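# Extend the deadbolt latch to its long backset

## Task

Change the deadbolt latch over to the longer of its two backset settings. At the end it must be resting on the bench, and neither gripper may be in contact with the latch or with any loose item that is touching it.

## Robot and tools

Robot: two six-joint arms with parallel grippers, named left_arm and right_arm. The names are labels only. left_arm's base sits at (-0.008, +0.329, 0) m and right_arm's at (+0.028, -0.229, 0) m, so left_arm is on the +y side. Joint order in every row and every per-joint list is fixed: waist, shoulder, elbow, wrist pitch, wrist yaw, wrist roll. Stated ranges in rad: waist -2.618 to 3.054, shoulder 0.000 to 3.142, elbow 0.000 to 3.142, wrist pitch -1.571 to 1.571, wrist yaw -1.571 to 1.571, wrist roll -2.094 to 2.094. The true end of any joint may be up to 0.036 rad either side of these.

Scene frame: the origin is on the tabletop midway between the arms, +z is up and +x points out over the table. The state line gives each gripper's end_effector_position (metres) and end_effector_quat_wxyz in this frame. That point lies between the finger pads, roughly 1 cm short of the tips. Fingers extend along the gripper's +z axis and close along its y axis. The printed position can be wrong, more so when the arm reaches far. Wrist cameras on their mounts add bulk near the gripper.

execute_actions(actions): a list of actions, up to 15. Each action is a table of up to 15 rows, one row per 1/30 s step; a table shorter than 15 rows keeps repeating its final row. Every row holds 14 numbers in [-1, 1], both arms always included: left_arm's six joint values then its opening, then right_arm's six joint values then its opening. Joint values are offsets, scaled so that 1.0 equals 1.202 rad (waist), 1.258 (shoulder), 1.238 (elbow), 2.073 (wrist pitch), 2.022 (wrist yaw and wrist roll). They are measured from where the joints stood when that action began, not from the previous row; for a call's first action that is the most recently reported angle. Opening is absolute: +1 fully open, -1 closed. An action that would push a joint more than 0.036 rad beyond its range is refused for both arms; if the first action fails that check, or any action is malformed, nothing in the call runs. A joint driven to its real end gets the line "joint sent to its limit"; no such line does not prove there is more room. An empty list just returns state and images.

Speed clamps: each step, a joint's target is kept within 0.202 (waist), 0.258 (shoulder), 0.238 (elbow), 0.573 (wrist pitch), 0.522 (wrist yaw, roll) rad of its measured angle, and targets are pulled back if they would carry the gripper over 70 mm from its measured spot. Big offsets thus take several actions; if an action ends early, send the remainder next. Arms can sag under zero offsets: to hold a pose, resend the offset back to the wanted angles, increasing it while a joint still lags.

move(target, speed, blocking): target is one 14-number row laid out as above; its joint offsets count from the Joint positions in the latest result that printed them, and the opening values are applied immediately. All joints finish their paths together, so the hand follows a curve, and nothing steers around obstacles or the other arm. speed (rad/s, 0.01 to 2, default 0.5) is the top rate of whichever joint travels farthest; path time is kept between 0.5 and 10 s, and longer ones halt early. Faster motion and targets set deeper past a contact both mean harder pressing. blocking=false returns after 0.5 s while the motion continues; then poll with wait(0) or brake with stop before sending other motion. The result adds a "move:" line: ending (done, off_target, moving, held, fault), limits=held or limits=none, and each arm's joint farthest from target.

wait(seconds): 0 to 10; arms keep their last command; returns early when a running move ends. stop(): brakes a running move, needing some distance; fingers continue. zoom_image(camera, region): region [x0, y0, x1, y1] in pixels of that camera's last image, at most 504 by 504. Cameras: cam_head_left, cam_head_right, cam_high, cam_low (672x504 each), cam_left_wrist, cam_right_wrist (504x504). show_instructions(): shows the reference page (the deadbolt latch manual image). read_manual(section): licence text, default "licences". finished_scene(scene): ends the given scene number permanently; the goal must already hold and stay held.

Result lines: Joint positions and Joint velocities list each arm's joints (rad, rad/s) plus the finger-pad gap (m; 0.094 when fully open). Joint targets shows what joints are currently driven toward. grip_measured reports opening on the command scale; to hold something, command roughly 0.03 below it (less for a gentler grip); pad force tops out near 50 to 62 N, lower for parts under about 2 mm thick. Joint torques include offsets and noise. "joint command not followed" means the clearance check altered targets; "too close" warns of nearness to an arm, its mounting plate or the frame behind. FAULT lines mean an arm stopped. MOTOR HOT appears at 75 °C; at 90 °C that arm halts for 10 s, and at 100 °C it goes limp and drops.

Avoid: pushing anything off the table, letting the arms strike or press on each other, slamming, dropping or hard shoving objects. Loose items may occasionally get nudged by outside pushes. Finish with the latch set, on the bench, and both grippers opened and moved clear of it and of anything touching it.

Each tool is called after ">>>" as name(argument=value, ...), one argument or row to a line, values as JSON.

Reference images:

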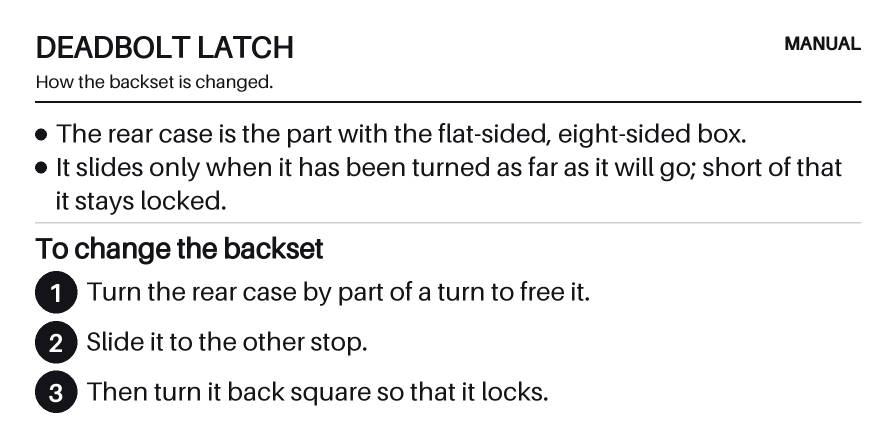

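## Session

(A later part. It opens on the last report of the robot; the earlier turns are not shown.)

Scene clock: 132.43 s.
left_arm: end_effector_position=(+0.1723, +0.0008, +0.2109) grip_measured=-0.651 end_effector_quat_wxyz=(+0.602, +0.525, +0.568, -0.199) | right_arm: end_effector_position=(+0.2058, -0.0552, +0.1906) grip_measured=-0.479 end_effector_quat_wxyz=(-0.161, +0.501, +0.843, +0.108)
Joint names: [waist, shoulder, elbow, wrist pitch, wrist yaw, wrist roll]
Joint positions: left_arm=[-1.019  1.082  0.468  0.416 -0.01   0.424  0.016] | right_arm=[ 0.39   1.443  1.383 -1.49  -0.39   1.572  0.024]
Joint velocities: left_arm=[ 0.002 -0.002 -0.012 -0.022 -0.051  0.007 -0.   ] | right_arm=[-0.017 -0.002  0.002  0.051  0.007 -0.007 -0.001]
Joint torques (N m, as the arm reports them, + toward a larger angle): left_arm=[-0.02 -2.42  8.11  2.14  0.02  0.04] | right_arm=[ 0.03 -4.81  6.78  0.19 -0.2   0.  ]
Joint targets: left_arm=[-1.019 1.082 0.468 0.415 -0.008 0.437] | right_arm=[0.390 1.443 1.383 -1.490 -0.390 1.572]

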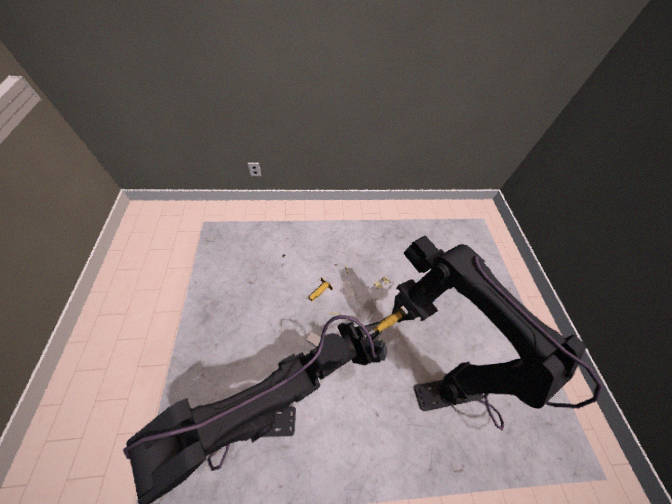

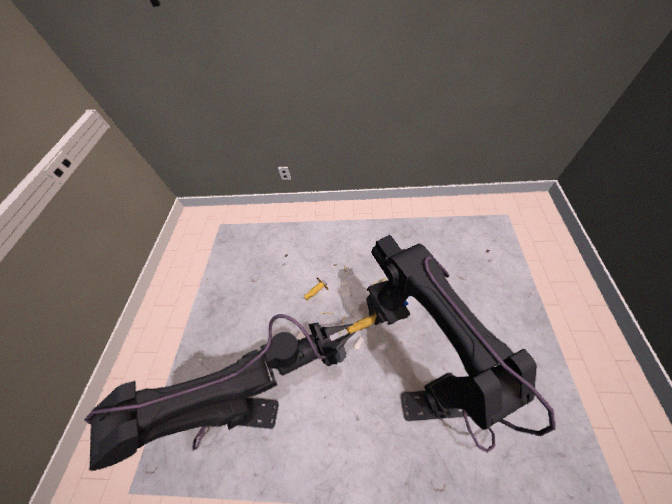

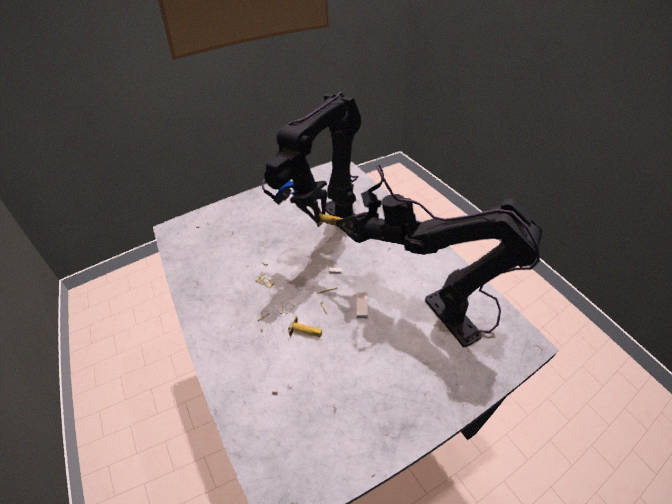

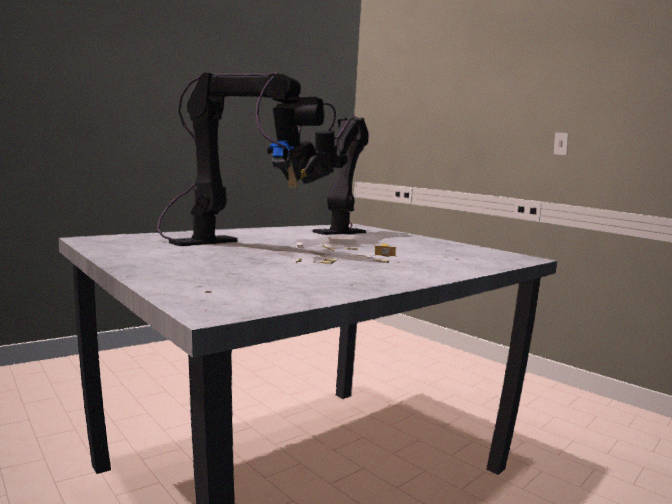

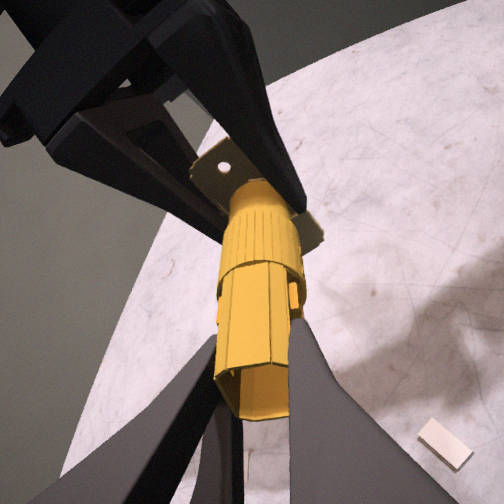

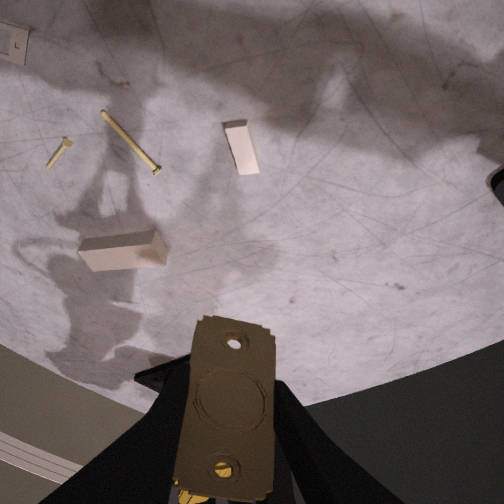

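>>> execute_actions(
  actions=[
    [[0,0,0,0,0,0.045,-0.69,0,0,0,0,0,0,-0.52]],
    [[0,0,0,0,0,0.045,-0.69,0,0,0,0,0,0,-0.52]],
    [[0,0,0,0,0,0.04,-0.69,0,0,0,0,0,0,-0.52]],
  ],
)

Scene clock: 137.73 s.
left_arm: end_effector_position=(+0.1729, +0.0010, +0.2113) grip_measured=-0.651 end_effector_quat_wxyz=(+0.621, +0.585, +0.505, -0.129) | right_arm: end_effector_position=(+0.2058, -0.0552, +0.1906) grip_measured=-0.479 end_effector_quat_wxyz=(-0.161, +0.501, +0.843, +0.108)
Joint names: [waist, shoulder, elbow, wrist pitch, wrist yaw, wrist roll]
Joint positions: left_arm=[-1.019  1.082  0.468  0.417 -0.013  0.652  0.016] | right_arm=[ 0.39   1.443  1.383 -1.49  -0.39   1.572  0.024]
Joint velocities: left_arm=[ 0.007 -0.012  0.017 -0.066  0.022 -0.007 -0.001] | right_arm=[ 0.012 -0.002 -0.002  0.022  0.066 -0.037  0.001]
Joint torques (N m, as the arm reports them, + toward a larger angle): left_arm=[-0.01 -2.45  8.13  2.12 -0.01 -0.01] | right_arm=[-0.01 -4.67  6.68  0.18 -0.22 -0.01]
Joint targets: left_arm=[-1.019 1.082 0.468 0.417 -0.012 0.663] | right_arm=[0.390 1.443 1.383 -1.490 -0.390 1.572]

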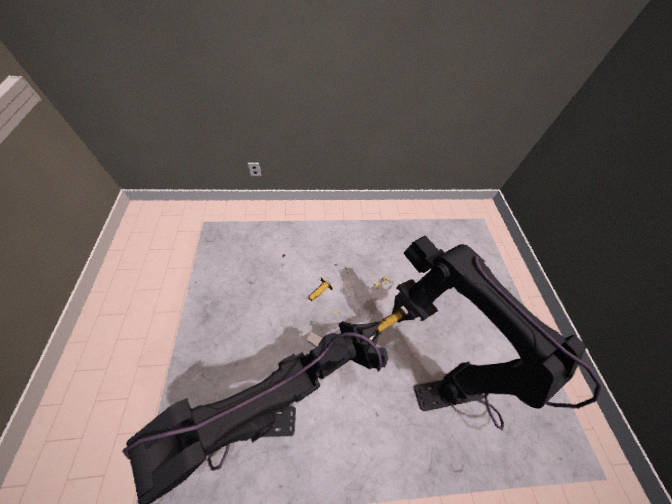

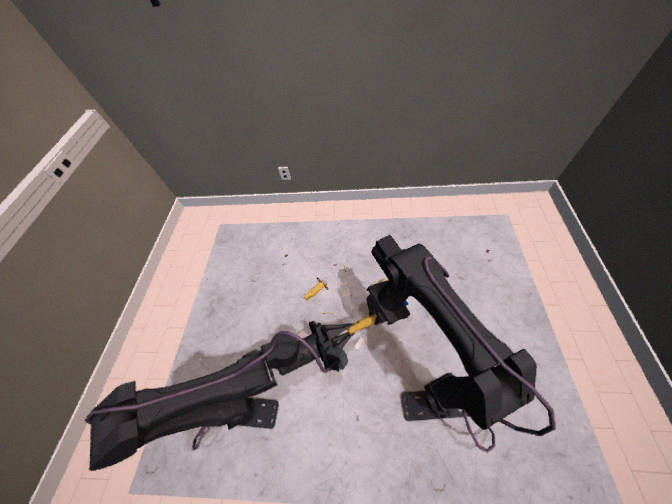

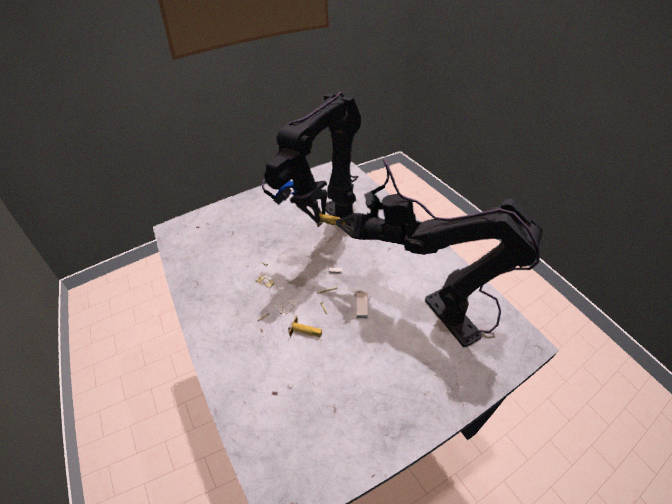

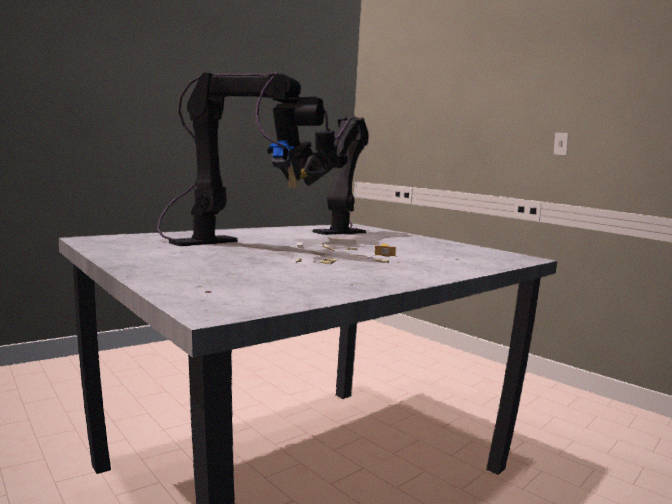

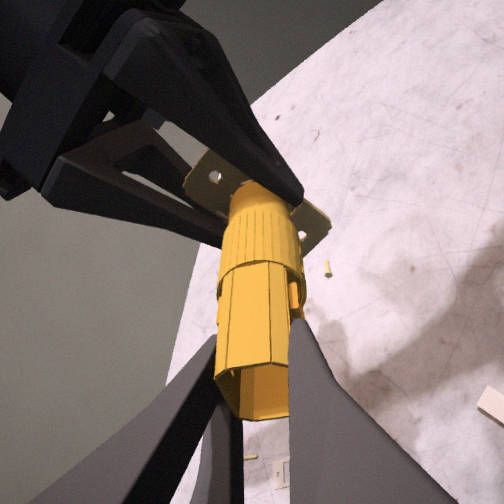

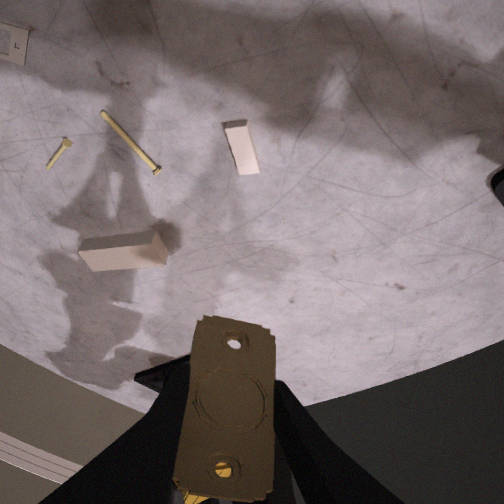

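>>> execute_actions(
  actions=[
    [[0,0,0,0,0,0.045,-0.69,0,0,0,0,0,0,-0.52]],
    [[0,0,0,0,0,0.045,-0.69,0,0,0,0,0,0,-0.52]],
    [[0,0,0,0,0,0.03,-0.69,0,0,0,0,0,0,-0.52]],
  ],
)

Scene clock: 142.53 s.
left_arm: end_effector_position=(+0.1733, +0.0011, +0.2118) grip_measured=-0.651 end_effector_quat_wxyz=(+0.632, +0.634, +0.441, -0.062) | right_arm: end_effector_position=(+0.2058, -0.0552, +0.1906) grip_measured=-0.479 end_effector_quat_wxyz=(-0.161, +0.502, +0.843, +0.108)
Joint names: [waist, shoulder, elbow, wrist pitch, wrist yaw, wrist roll]
Joint positions: left_arm=[-1.019  1.082  0.468  0.42  -0.016  0.861  0.016] | right_arm=[ 0.39   1.443  1.383 -1.49  -0.39   1.573  0.024]
Joint velocities: left_arm=[-0.012 -0.002  0.002  0.051 -0.007  0.037 -0.001] | right_arm=[ 0.002  0.002 -0.002 -0.081 -0.022  0.022 -0.001]
Joint torques (N m, as the arm reports them, + toward a larger angle): left_arm=[-0.03 -2.44  8.11  2.13  0.    0.05] | right_arm=[-0.19 -4.71  6.76  0.22 -0.22  0.06]
Joint targets: left_arm=[-1.019 1.082 0.468 0.419 -0.015 0.871] | right_arm=[0.390 1.443 1.383 -1.490 -0.390 1.572]

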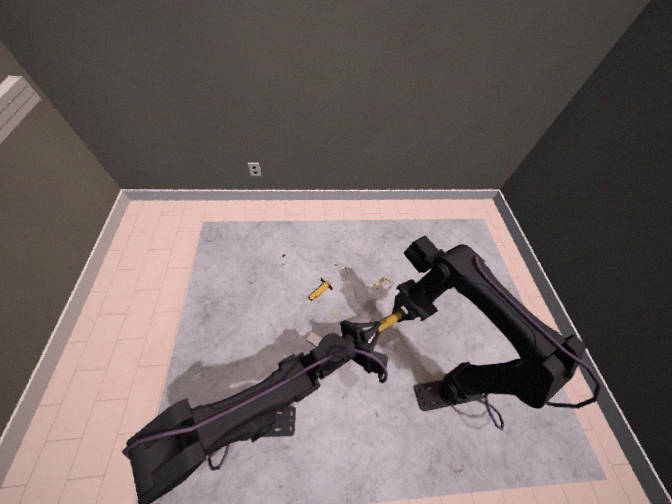

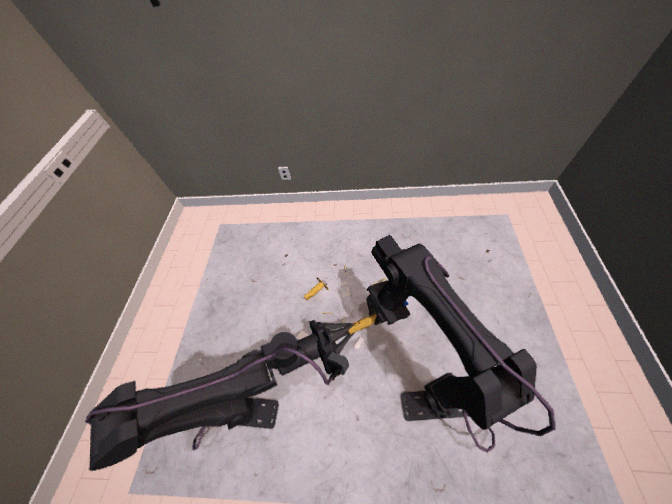

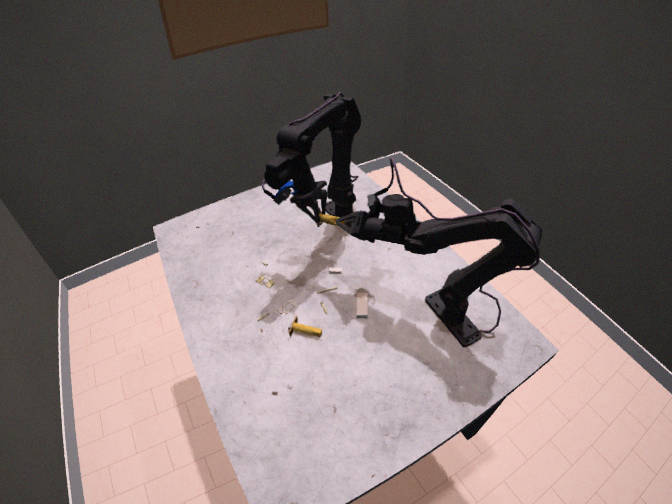

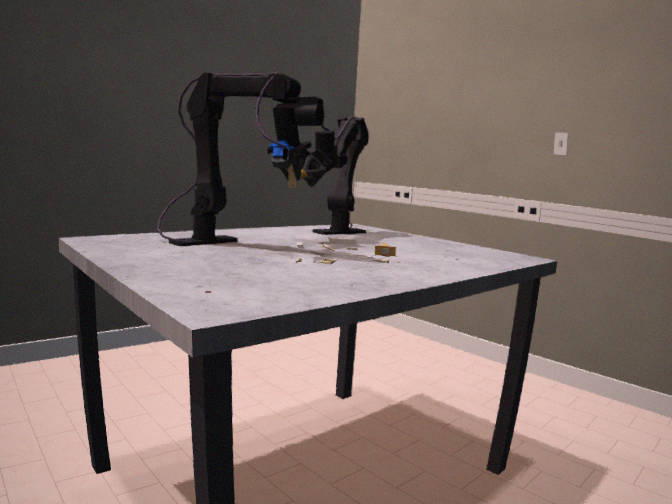

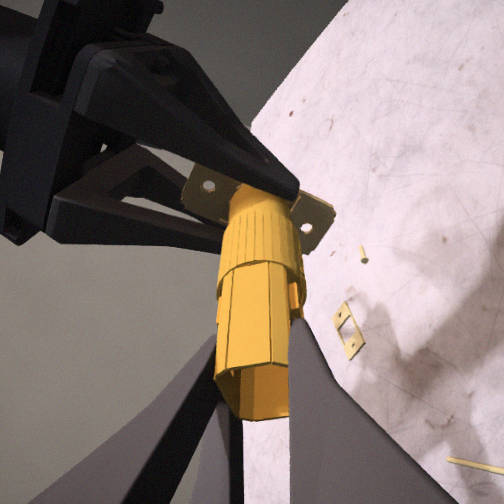

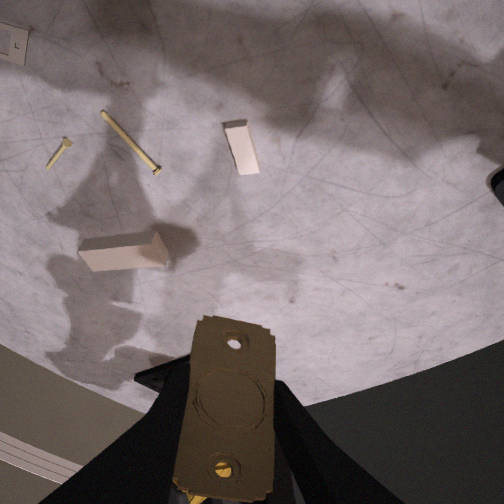

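>>> execute_actions(
  actions=[
    [[0,0,0,0,0,0.05,-0.69,0,0,0,0,0,0,-0.52]],
    [[0,0,0,0,0,0.05,-0.69,0,0,0,0,0,0,-0.52]],
    [[0,0,0,0,0,0.04,-0.69,0,0,0,0,0,0,-0.52]],
  ],
)

Scene clock: 146.57 s.
left_arm: end_effector_position=(+0.1741, +0.0014, +0.2127) grip_measured=-0.651 end_effector_quat_wxyz=(+0.637, +0.681, +0.362, +0.017) | right_arm: end_effector_position=(+0.2061, -0.0550, +0.1906) grip_measured=-0.479 end_effector_quat_wxyz=(-0.161, +0.502, +0.843, +0.108)
Joint names: [waist, shoulder, elbow, wrist pitch, wrist yaw, wrist roll]
Joint positions: left_arm=[-1.019  1.082  0.468  0.423 -0.02   1.105  0.016] | right_arm=[ 0.39   1.443  1.383 -1.488 -0.39   1.574  0.024]
Joint velocities: left_arm=[-0.002 -0.007 -0.042  0.037 -0.051 -0.007  0.   ] | right_arm=[-0.022 -0.012 -0.017 -0.037  0.095 -0.007  0.   ]
Joint torques (N m, as the arm reports them, + toward a larger angle): left_arm=[ 0.01 -2.41  8.11  2.13  0.01  0.07] | right_arm=[-0.11 -4.77  6.84  0.14 -0.2   0.02]
Joint targets: left_arm=[-1.019 1.082 0.468 0.422 -0.017 1.121] | right_arm=[0.390 1.443 1.383 -1.490 -0.390 1.573]

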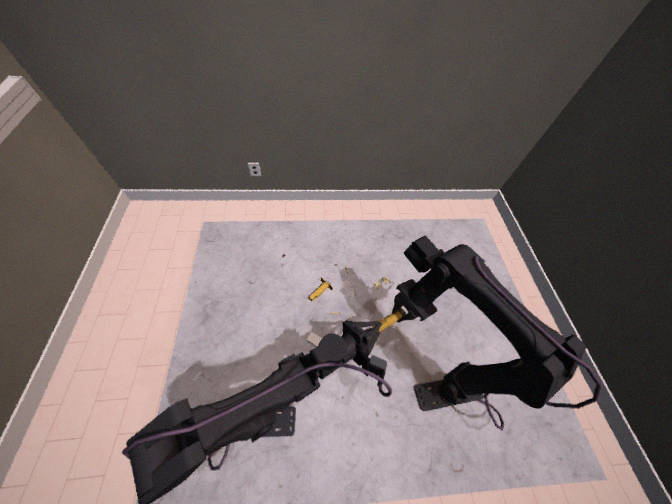

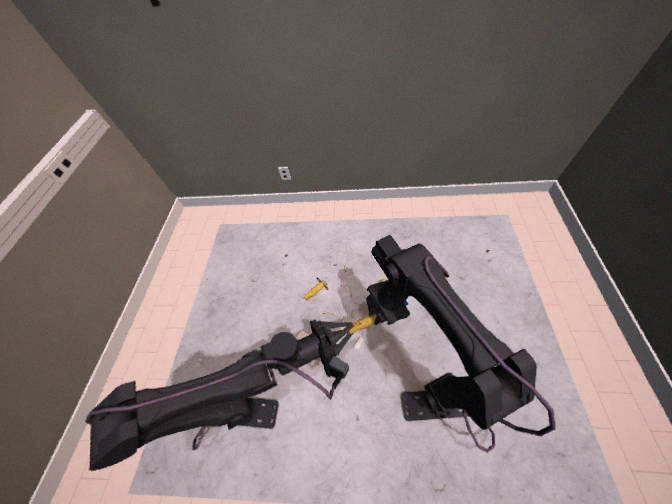

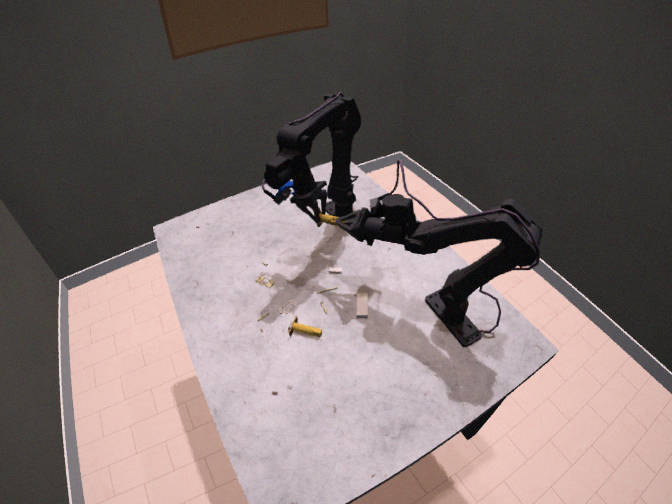

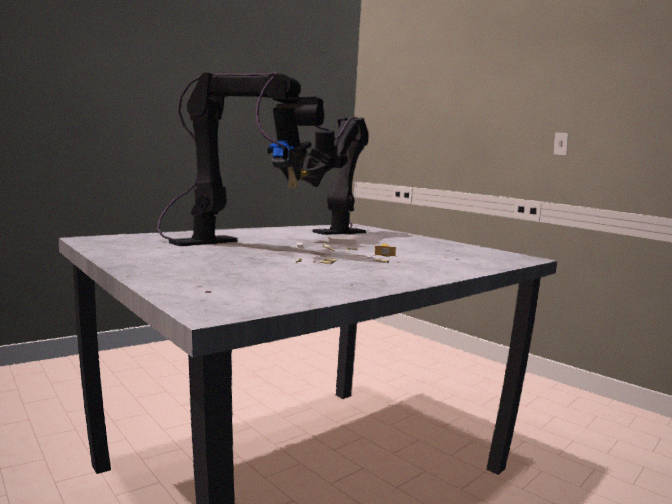

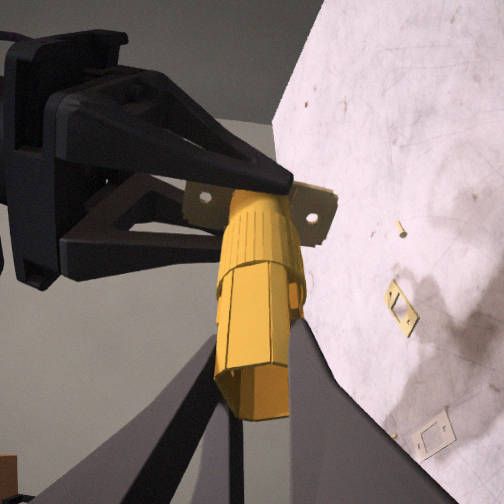

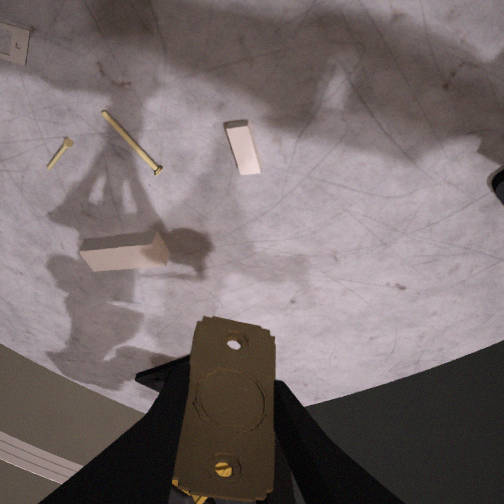

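Possibly at the stop; test.

>>> execute_actions(
  actions=[
    [[0,0,0,0,0,0.025,-0.69,0,0,0,0,0,0,-0.52]],
  ],
)

Scene clock: 150.93 s.
left_arm: end_effector_position=(+0.1748, +0.0017, +0.2130) grip_measured=-0.651 end_effector_quat_wxyz=(+0.637, +0.685, +0.353, +0.028) | right_arm: end_effector_position=(+0.2071, -0.0545, +0.1906) grip_measured=-0.479 end_effector_quat_wxyz=(-0.160, +0.502, +0.843, +0.110)
Joint names: [waist, shoulder, elbow, wrist pitch, wrist yaw, wrist roll]
Joint positions: left_arm=[-1.019  1.082  0.468  0.424 -0.024  1.135  0.016] | right_arm=[ 0.39   1.443  1.383 -1.484 -0.39   1.574  0.024]
Joint velocities: left_arm=[ 0.002  0.007  0.007 -0.022 -0.11  -0.022  0.   ] | right_arm=[ 0.007 -0.007  0.007 -0.022 -0.022 -0.037 -0.   ]
Joint torques (N m, as the arm reports them, + toward a larger angle): left_arm=[-0.02 -2.37  8.14  2.13  0.04  0.19] | right_arm=[ 0.06 -4.81  6.72  0.17 -0.19  0.06]
Joint targets: left_arm=[-1.019 1.082 0.468 0.423 -0.020 1.156] | right_arm=[0.390 1.443 1.383 -1.488 -0.390 1.574]

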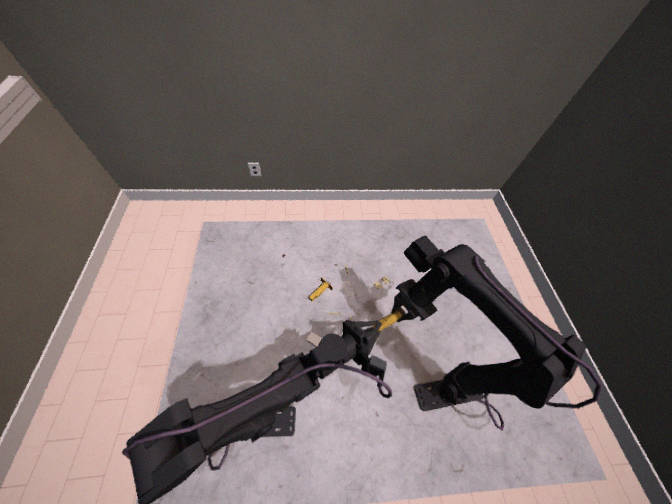

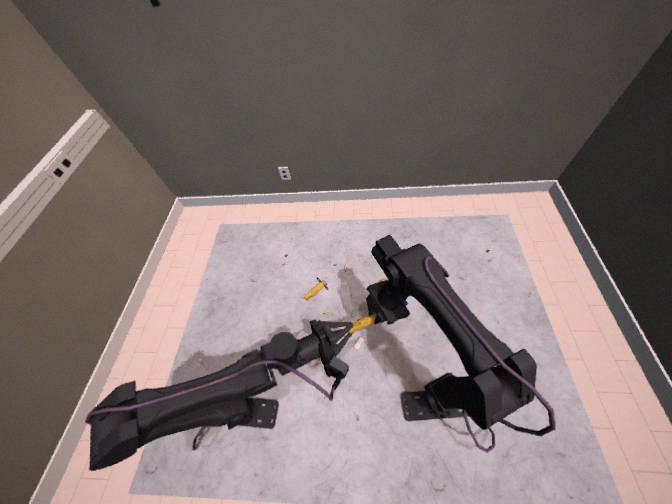

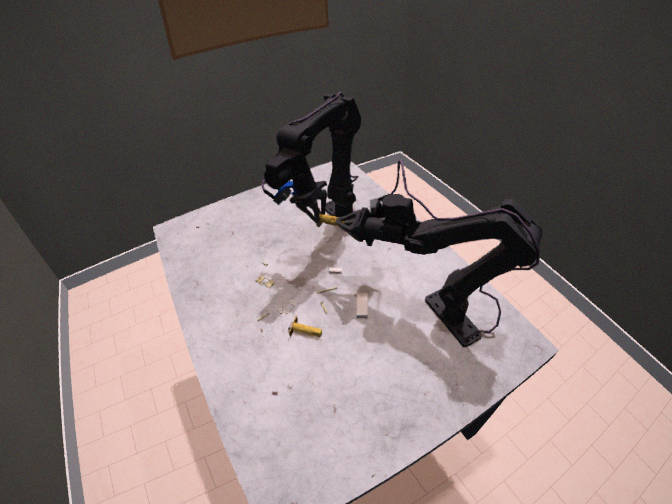

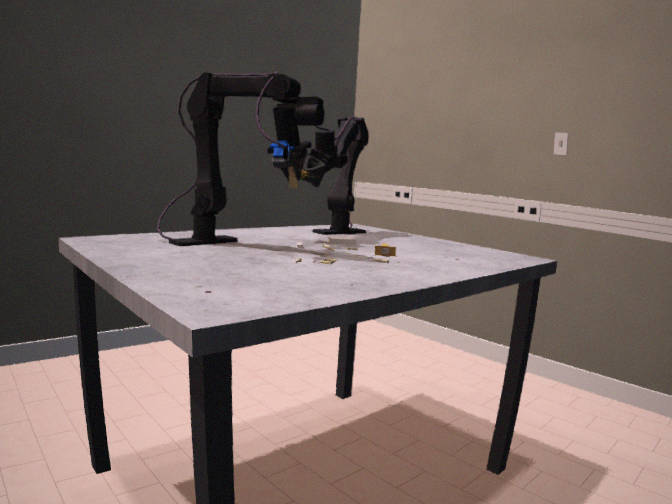

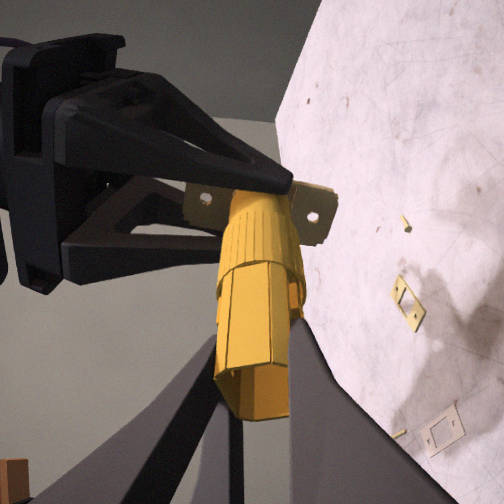

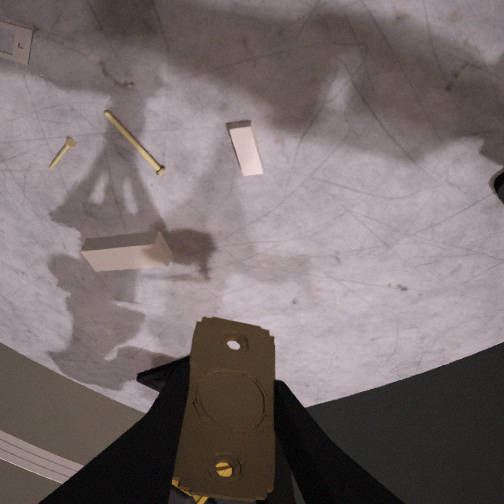

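>>> move(
  target=[0,-0.075,-0.024,-0.03,0,0.008,-0.69, 0,0,0,0,0,0,-0.52],
  speed=0.1,
)

Scene clock: 159.63 s.
left_arm: end_effector_position=(+0.1703, +0.0109, +0.2171) grip_measured=-0.651 end_effector_quat_wxyz=(+0.638, +0.684, +0.352, +0.029) | right_arm: end_effector_position=(+0.2044, -0.0482, +0.1935) grip_measured=-0.479 end_effector_quat_wxyz=(-0.176, +0.499, +0.840, +0.122)
Joint names: [waist, shoulder, elbow, wrist pitch, wrist yaw, wrist roll]
Joint positions: left_arm=[-1.019  1.018  0.453  0.381 -0.027  1.135  0.016] | right_arm=[ 0.39   1.443  1.383 -1.481 -0.431  1.574  0.024]
Joint velocities: left_arm=[-0.007  0.002 -0.002  0.037  0.007  0.022 -0.001] | right_arm=[-0.007  0.002 -0.007 -0.037  0.037  0.051 -0.001]
Joint torques (N m, as the arm reports them, + toward a larger angle): left_arm=[-0.02 -4.53  7.04  1.93  0.01  0.11] | right_arm=[-0.03 -4.78  6.86  0.17  0.16 -0.02]
Joint targets: left_arm=[-1.019 0.987 0.439 0.362 -0.025 1.151] | right_arm=[0.390 1.443 1.383 -1.484 -0.390 1.574]
move: off_target (left_arm, right_arm); limits=none; left_arm: farthest joint: the shoulder, 0.031 radians from its target (0.094 radians at the start); right_arm: farthest joint: the wrist yaw, 0.041 radians from its target (0.000 radians at the start)

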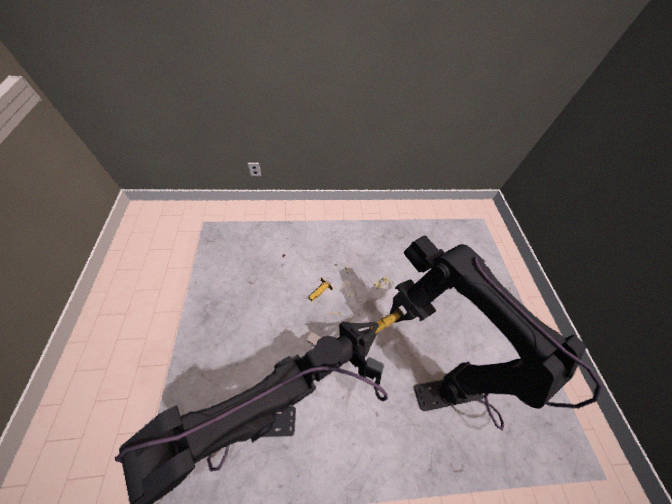

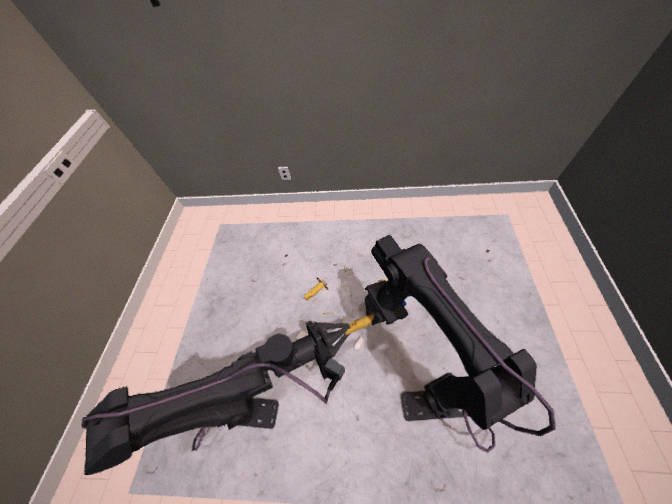

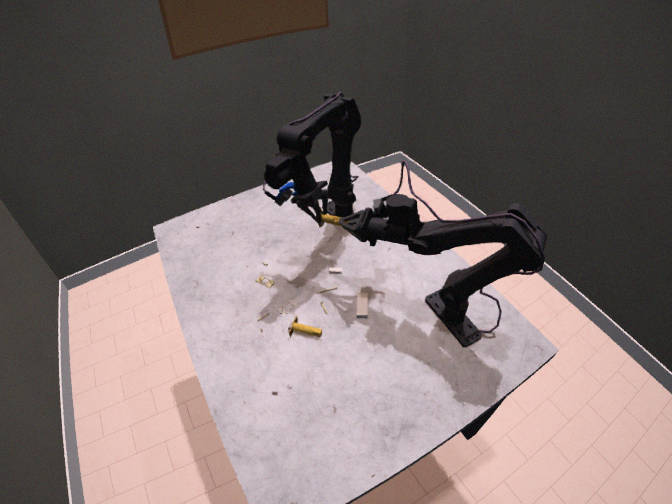

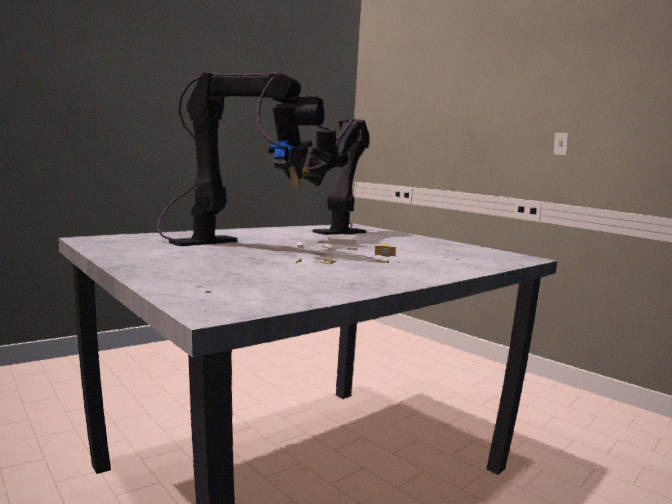

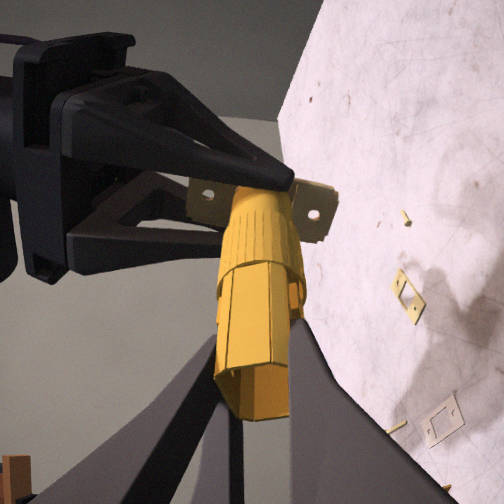

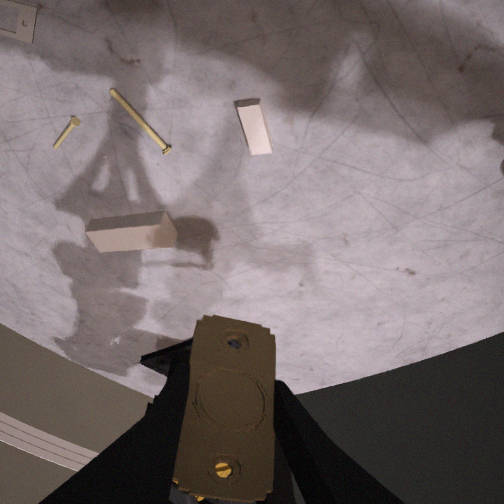

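Right yaw is compliant; pull back with it.

>>> move(
  target=[0,-0.02,-0.005,-0.005,0,0.008,-0.69, 0,0,0,0,0.075,0,-0.52],
  speed=0.15,
)

Scene clock: 163.57 s.
left_arm: end_effector_position=(+0.1704, +0.0112, +0.2155) grip_measured=-0.651 end_effector_quat_wxyz=(+0.636, +0.685, +0.354, +0.030) | right_arm: end_effector_position=(+0.2080, -0.0541, +0.1902) grip_measured=-0.479 end_effector_quat_wxyz=(-0.156, +0.500, +0.845, +0.111)
Joint names: [waist, shoulder, elbow, wrist pitch, wrist yaw, wrist roll]
Joint positions: left_arm=[-1.019  1.018  0.453  0.375 -0.028  1.135  0.016] | right_arm=[ 0.394  1.443  1.383 -1.478 -0.383  1.574  0.024]
Joint velocities: left_arm=[ 0.007 -0.002 -0.007 -0.007 -0.007 -0.037  0.   ] | right_arm=[ 0.012 -0.007 -0.002  0.007 -0.022  0.051 -0.001]
Joint torques (N m, as the arm reports them, + toward a larger angle): left_arm=[-0.04 -4.03  7.68  2.09  0.    0.12] | right_arm=[-0.41 -4.76  6.75  0.2   0.78  0.04]
Joint targets: left_arm=[-1.019 0.993 0.447 0.371 -0.026 1.152] | right_arm=[0.390 1.443 1.383 -1.481 -0.280 1.574]
move: off_target (left_arm, right_arm); limits=none; left_arm: farthest joint: the shoulder, 0.025 radians from its target (0.025 radians at the start); right_arm: farthest joint: the wrist yaw, 0.104 radians from its target (0.152 radians at the start)

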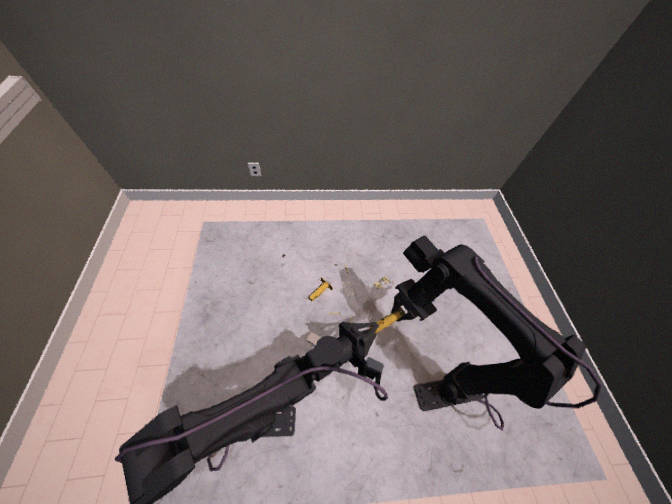

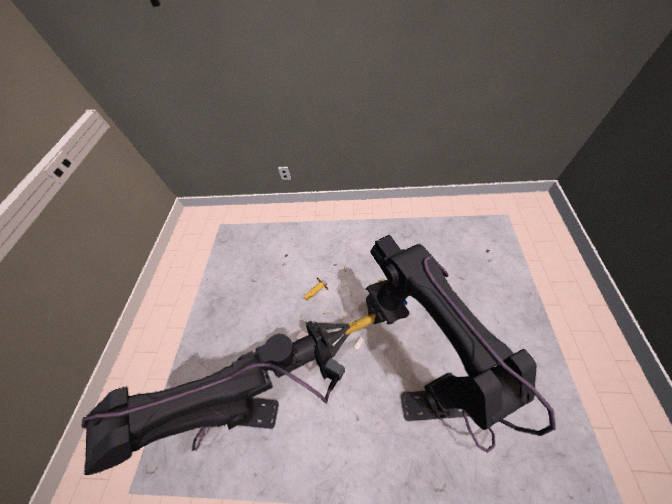

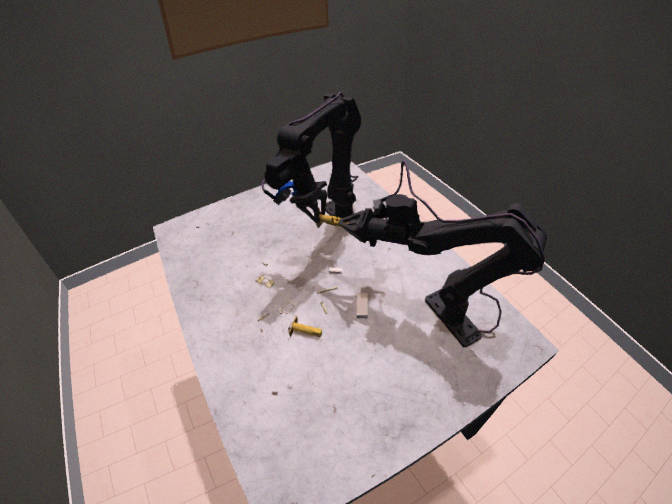

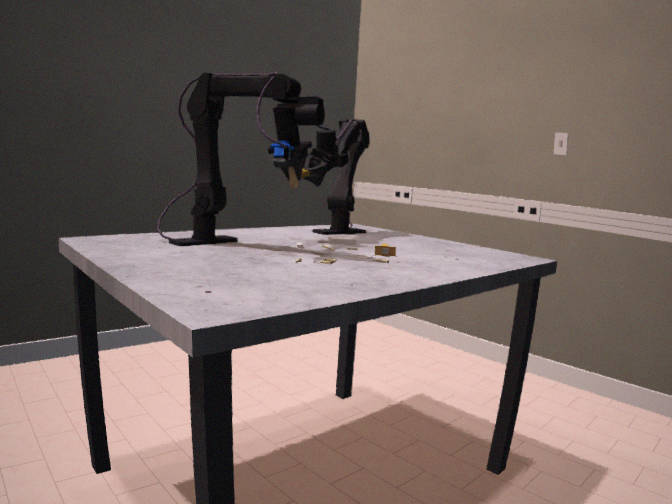

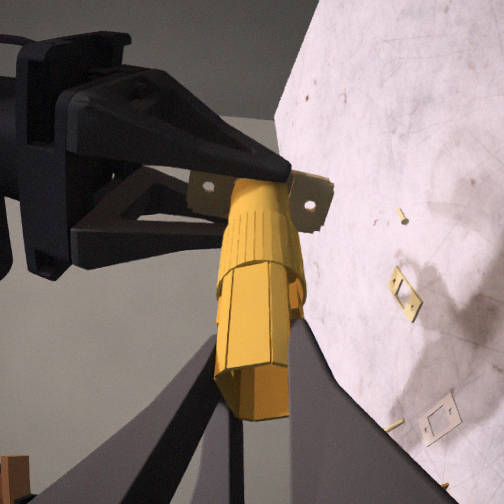

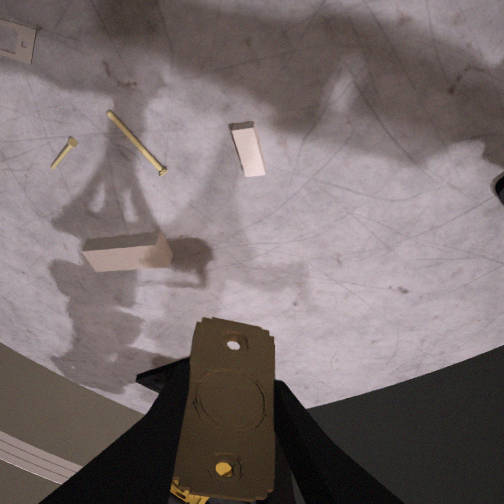

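It slid. Pull a bit harder then try turning back while keeping tension.

>>> execute_actions(
  actions=[
    [[0,-0.025,-0.005,0,0,0,-0.69,-0.012,0,0,0,0.075,0,-0.52]],
    [[0,-0.025,-0.005,0,0,-0.045,-0.69,-0.012,0,0,0,0.07,0,-0.52]],
    [[0,-0.025,-0.005,0,0,-0.045,-0.69,-0.012,0,0,0,0.07,0,-0.52]],
  ],
)

Scene clock: 168.77 s.
left_arm: end_effector_position=(+0.1701, +0.0112, +0.2149) grip_measured=-0.651 end_effector_quat_wxyz=(+0.635, +0.660, +0.401, -0.015) | right_arm: end_effector_position=(+0.2083, -0.0544, +0.1900) grip_measured=-0.479 end_effector_quat_wxyz=(-0.155, +0.500, +0.845, +0.110)
Joint names: [waist, shoulder, elbow, wrist pitch, wrist yaw, wrist roll]
Joint positions: left_arm=[-1.019  1.018  0.453  0.372 -0.027  0.996  0.016] | right_arm=[ 0.394  1.443  1.383 -1.478 -0.38   1.574  0.024]
Joint velocities: left_arm=[-0.012 -0.012 -0.007  0.007 -0.007 -0.095 -0.   ] | right_arm=[ 0.002  0.002  0.007 -0.007  0.037 -0.081  0.001]
Joint torques (N m, as the arm reports them, + toward a larger angle): left_arm=[ 0.   -4.59  7.7   2.14 -0.02 -0.21] | right_arm=[-1.16 -4.83  6.76  0.18  1.09  0.04]
Joint targets: left_arm=[-1.019 0.987 0.447 0.373 -0.027 0.975] | right_arm=[0.380 1.443 1.383 -1.478 -0.239 1.574]

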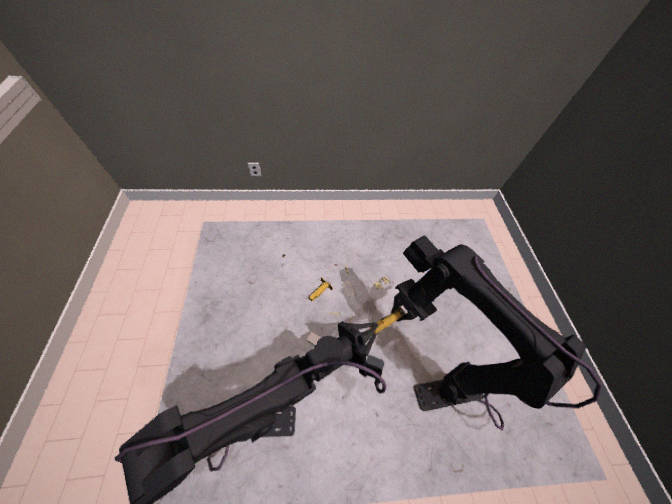

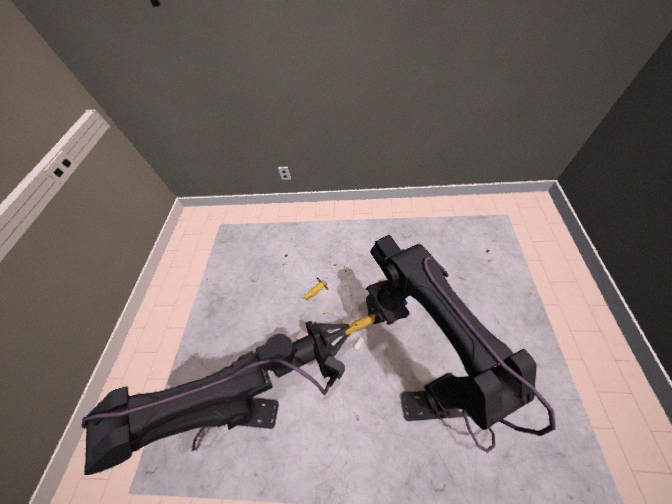

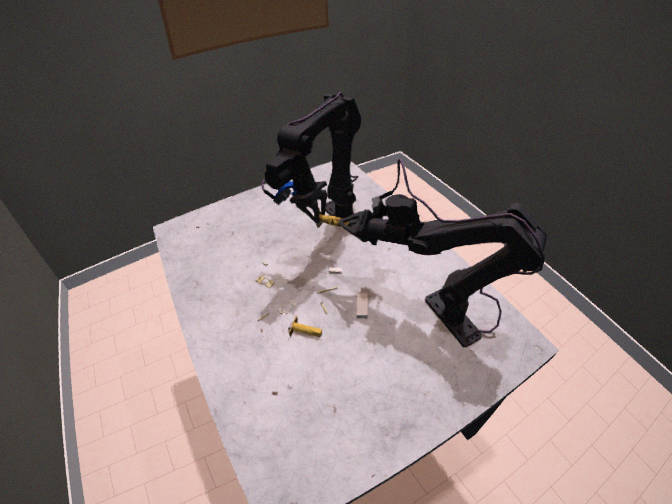

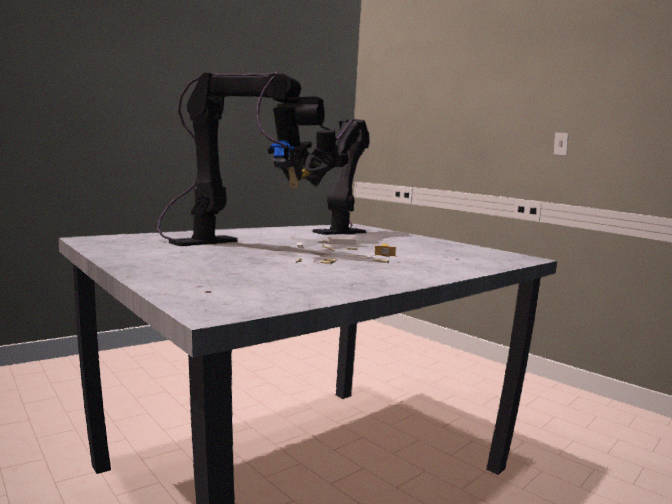

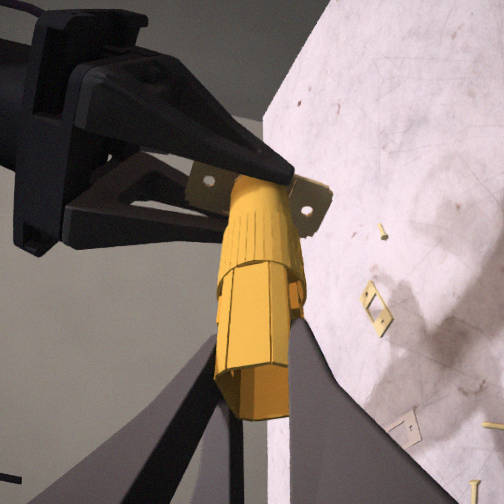

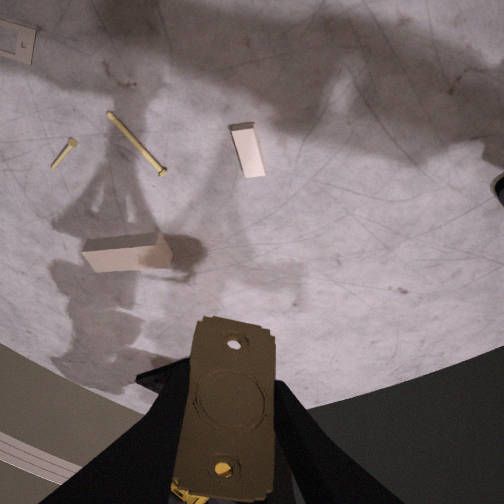

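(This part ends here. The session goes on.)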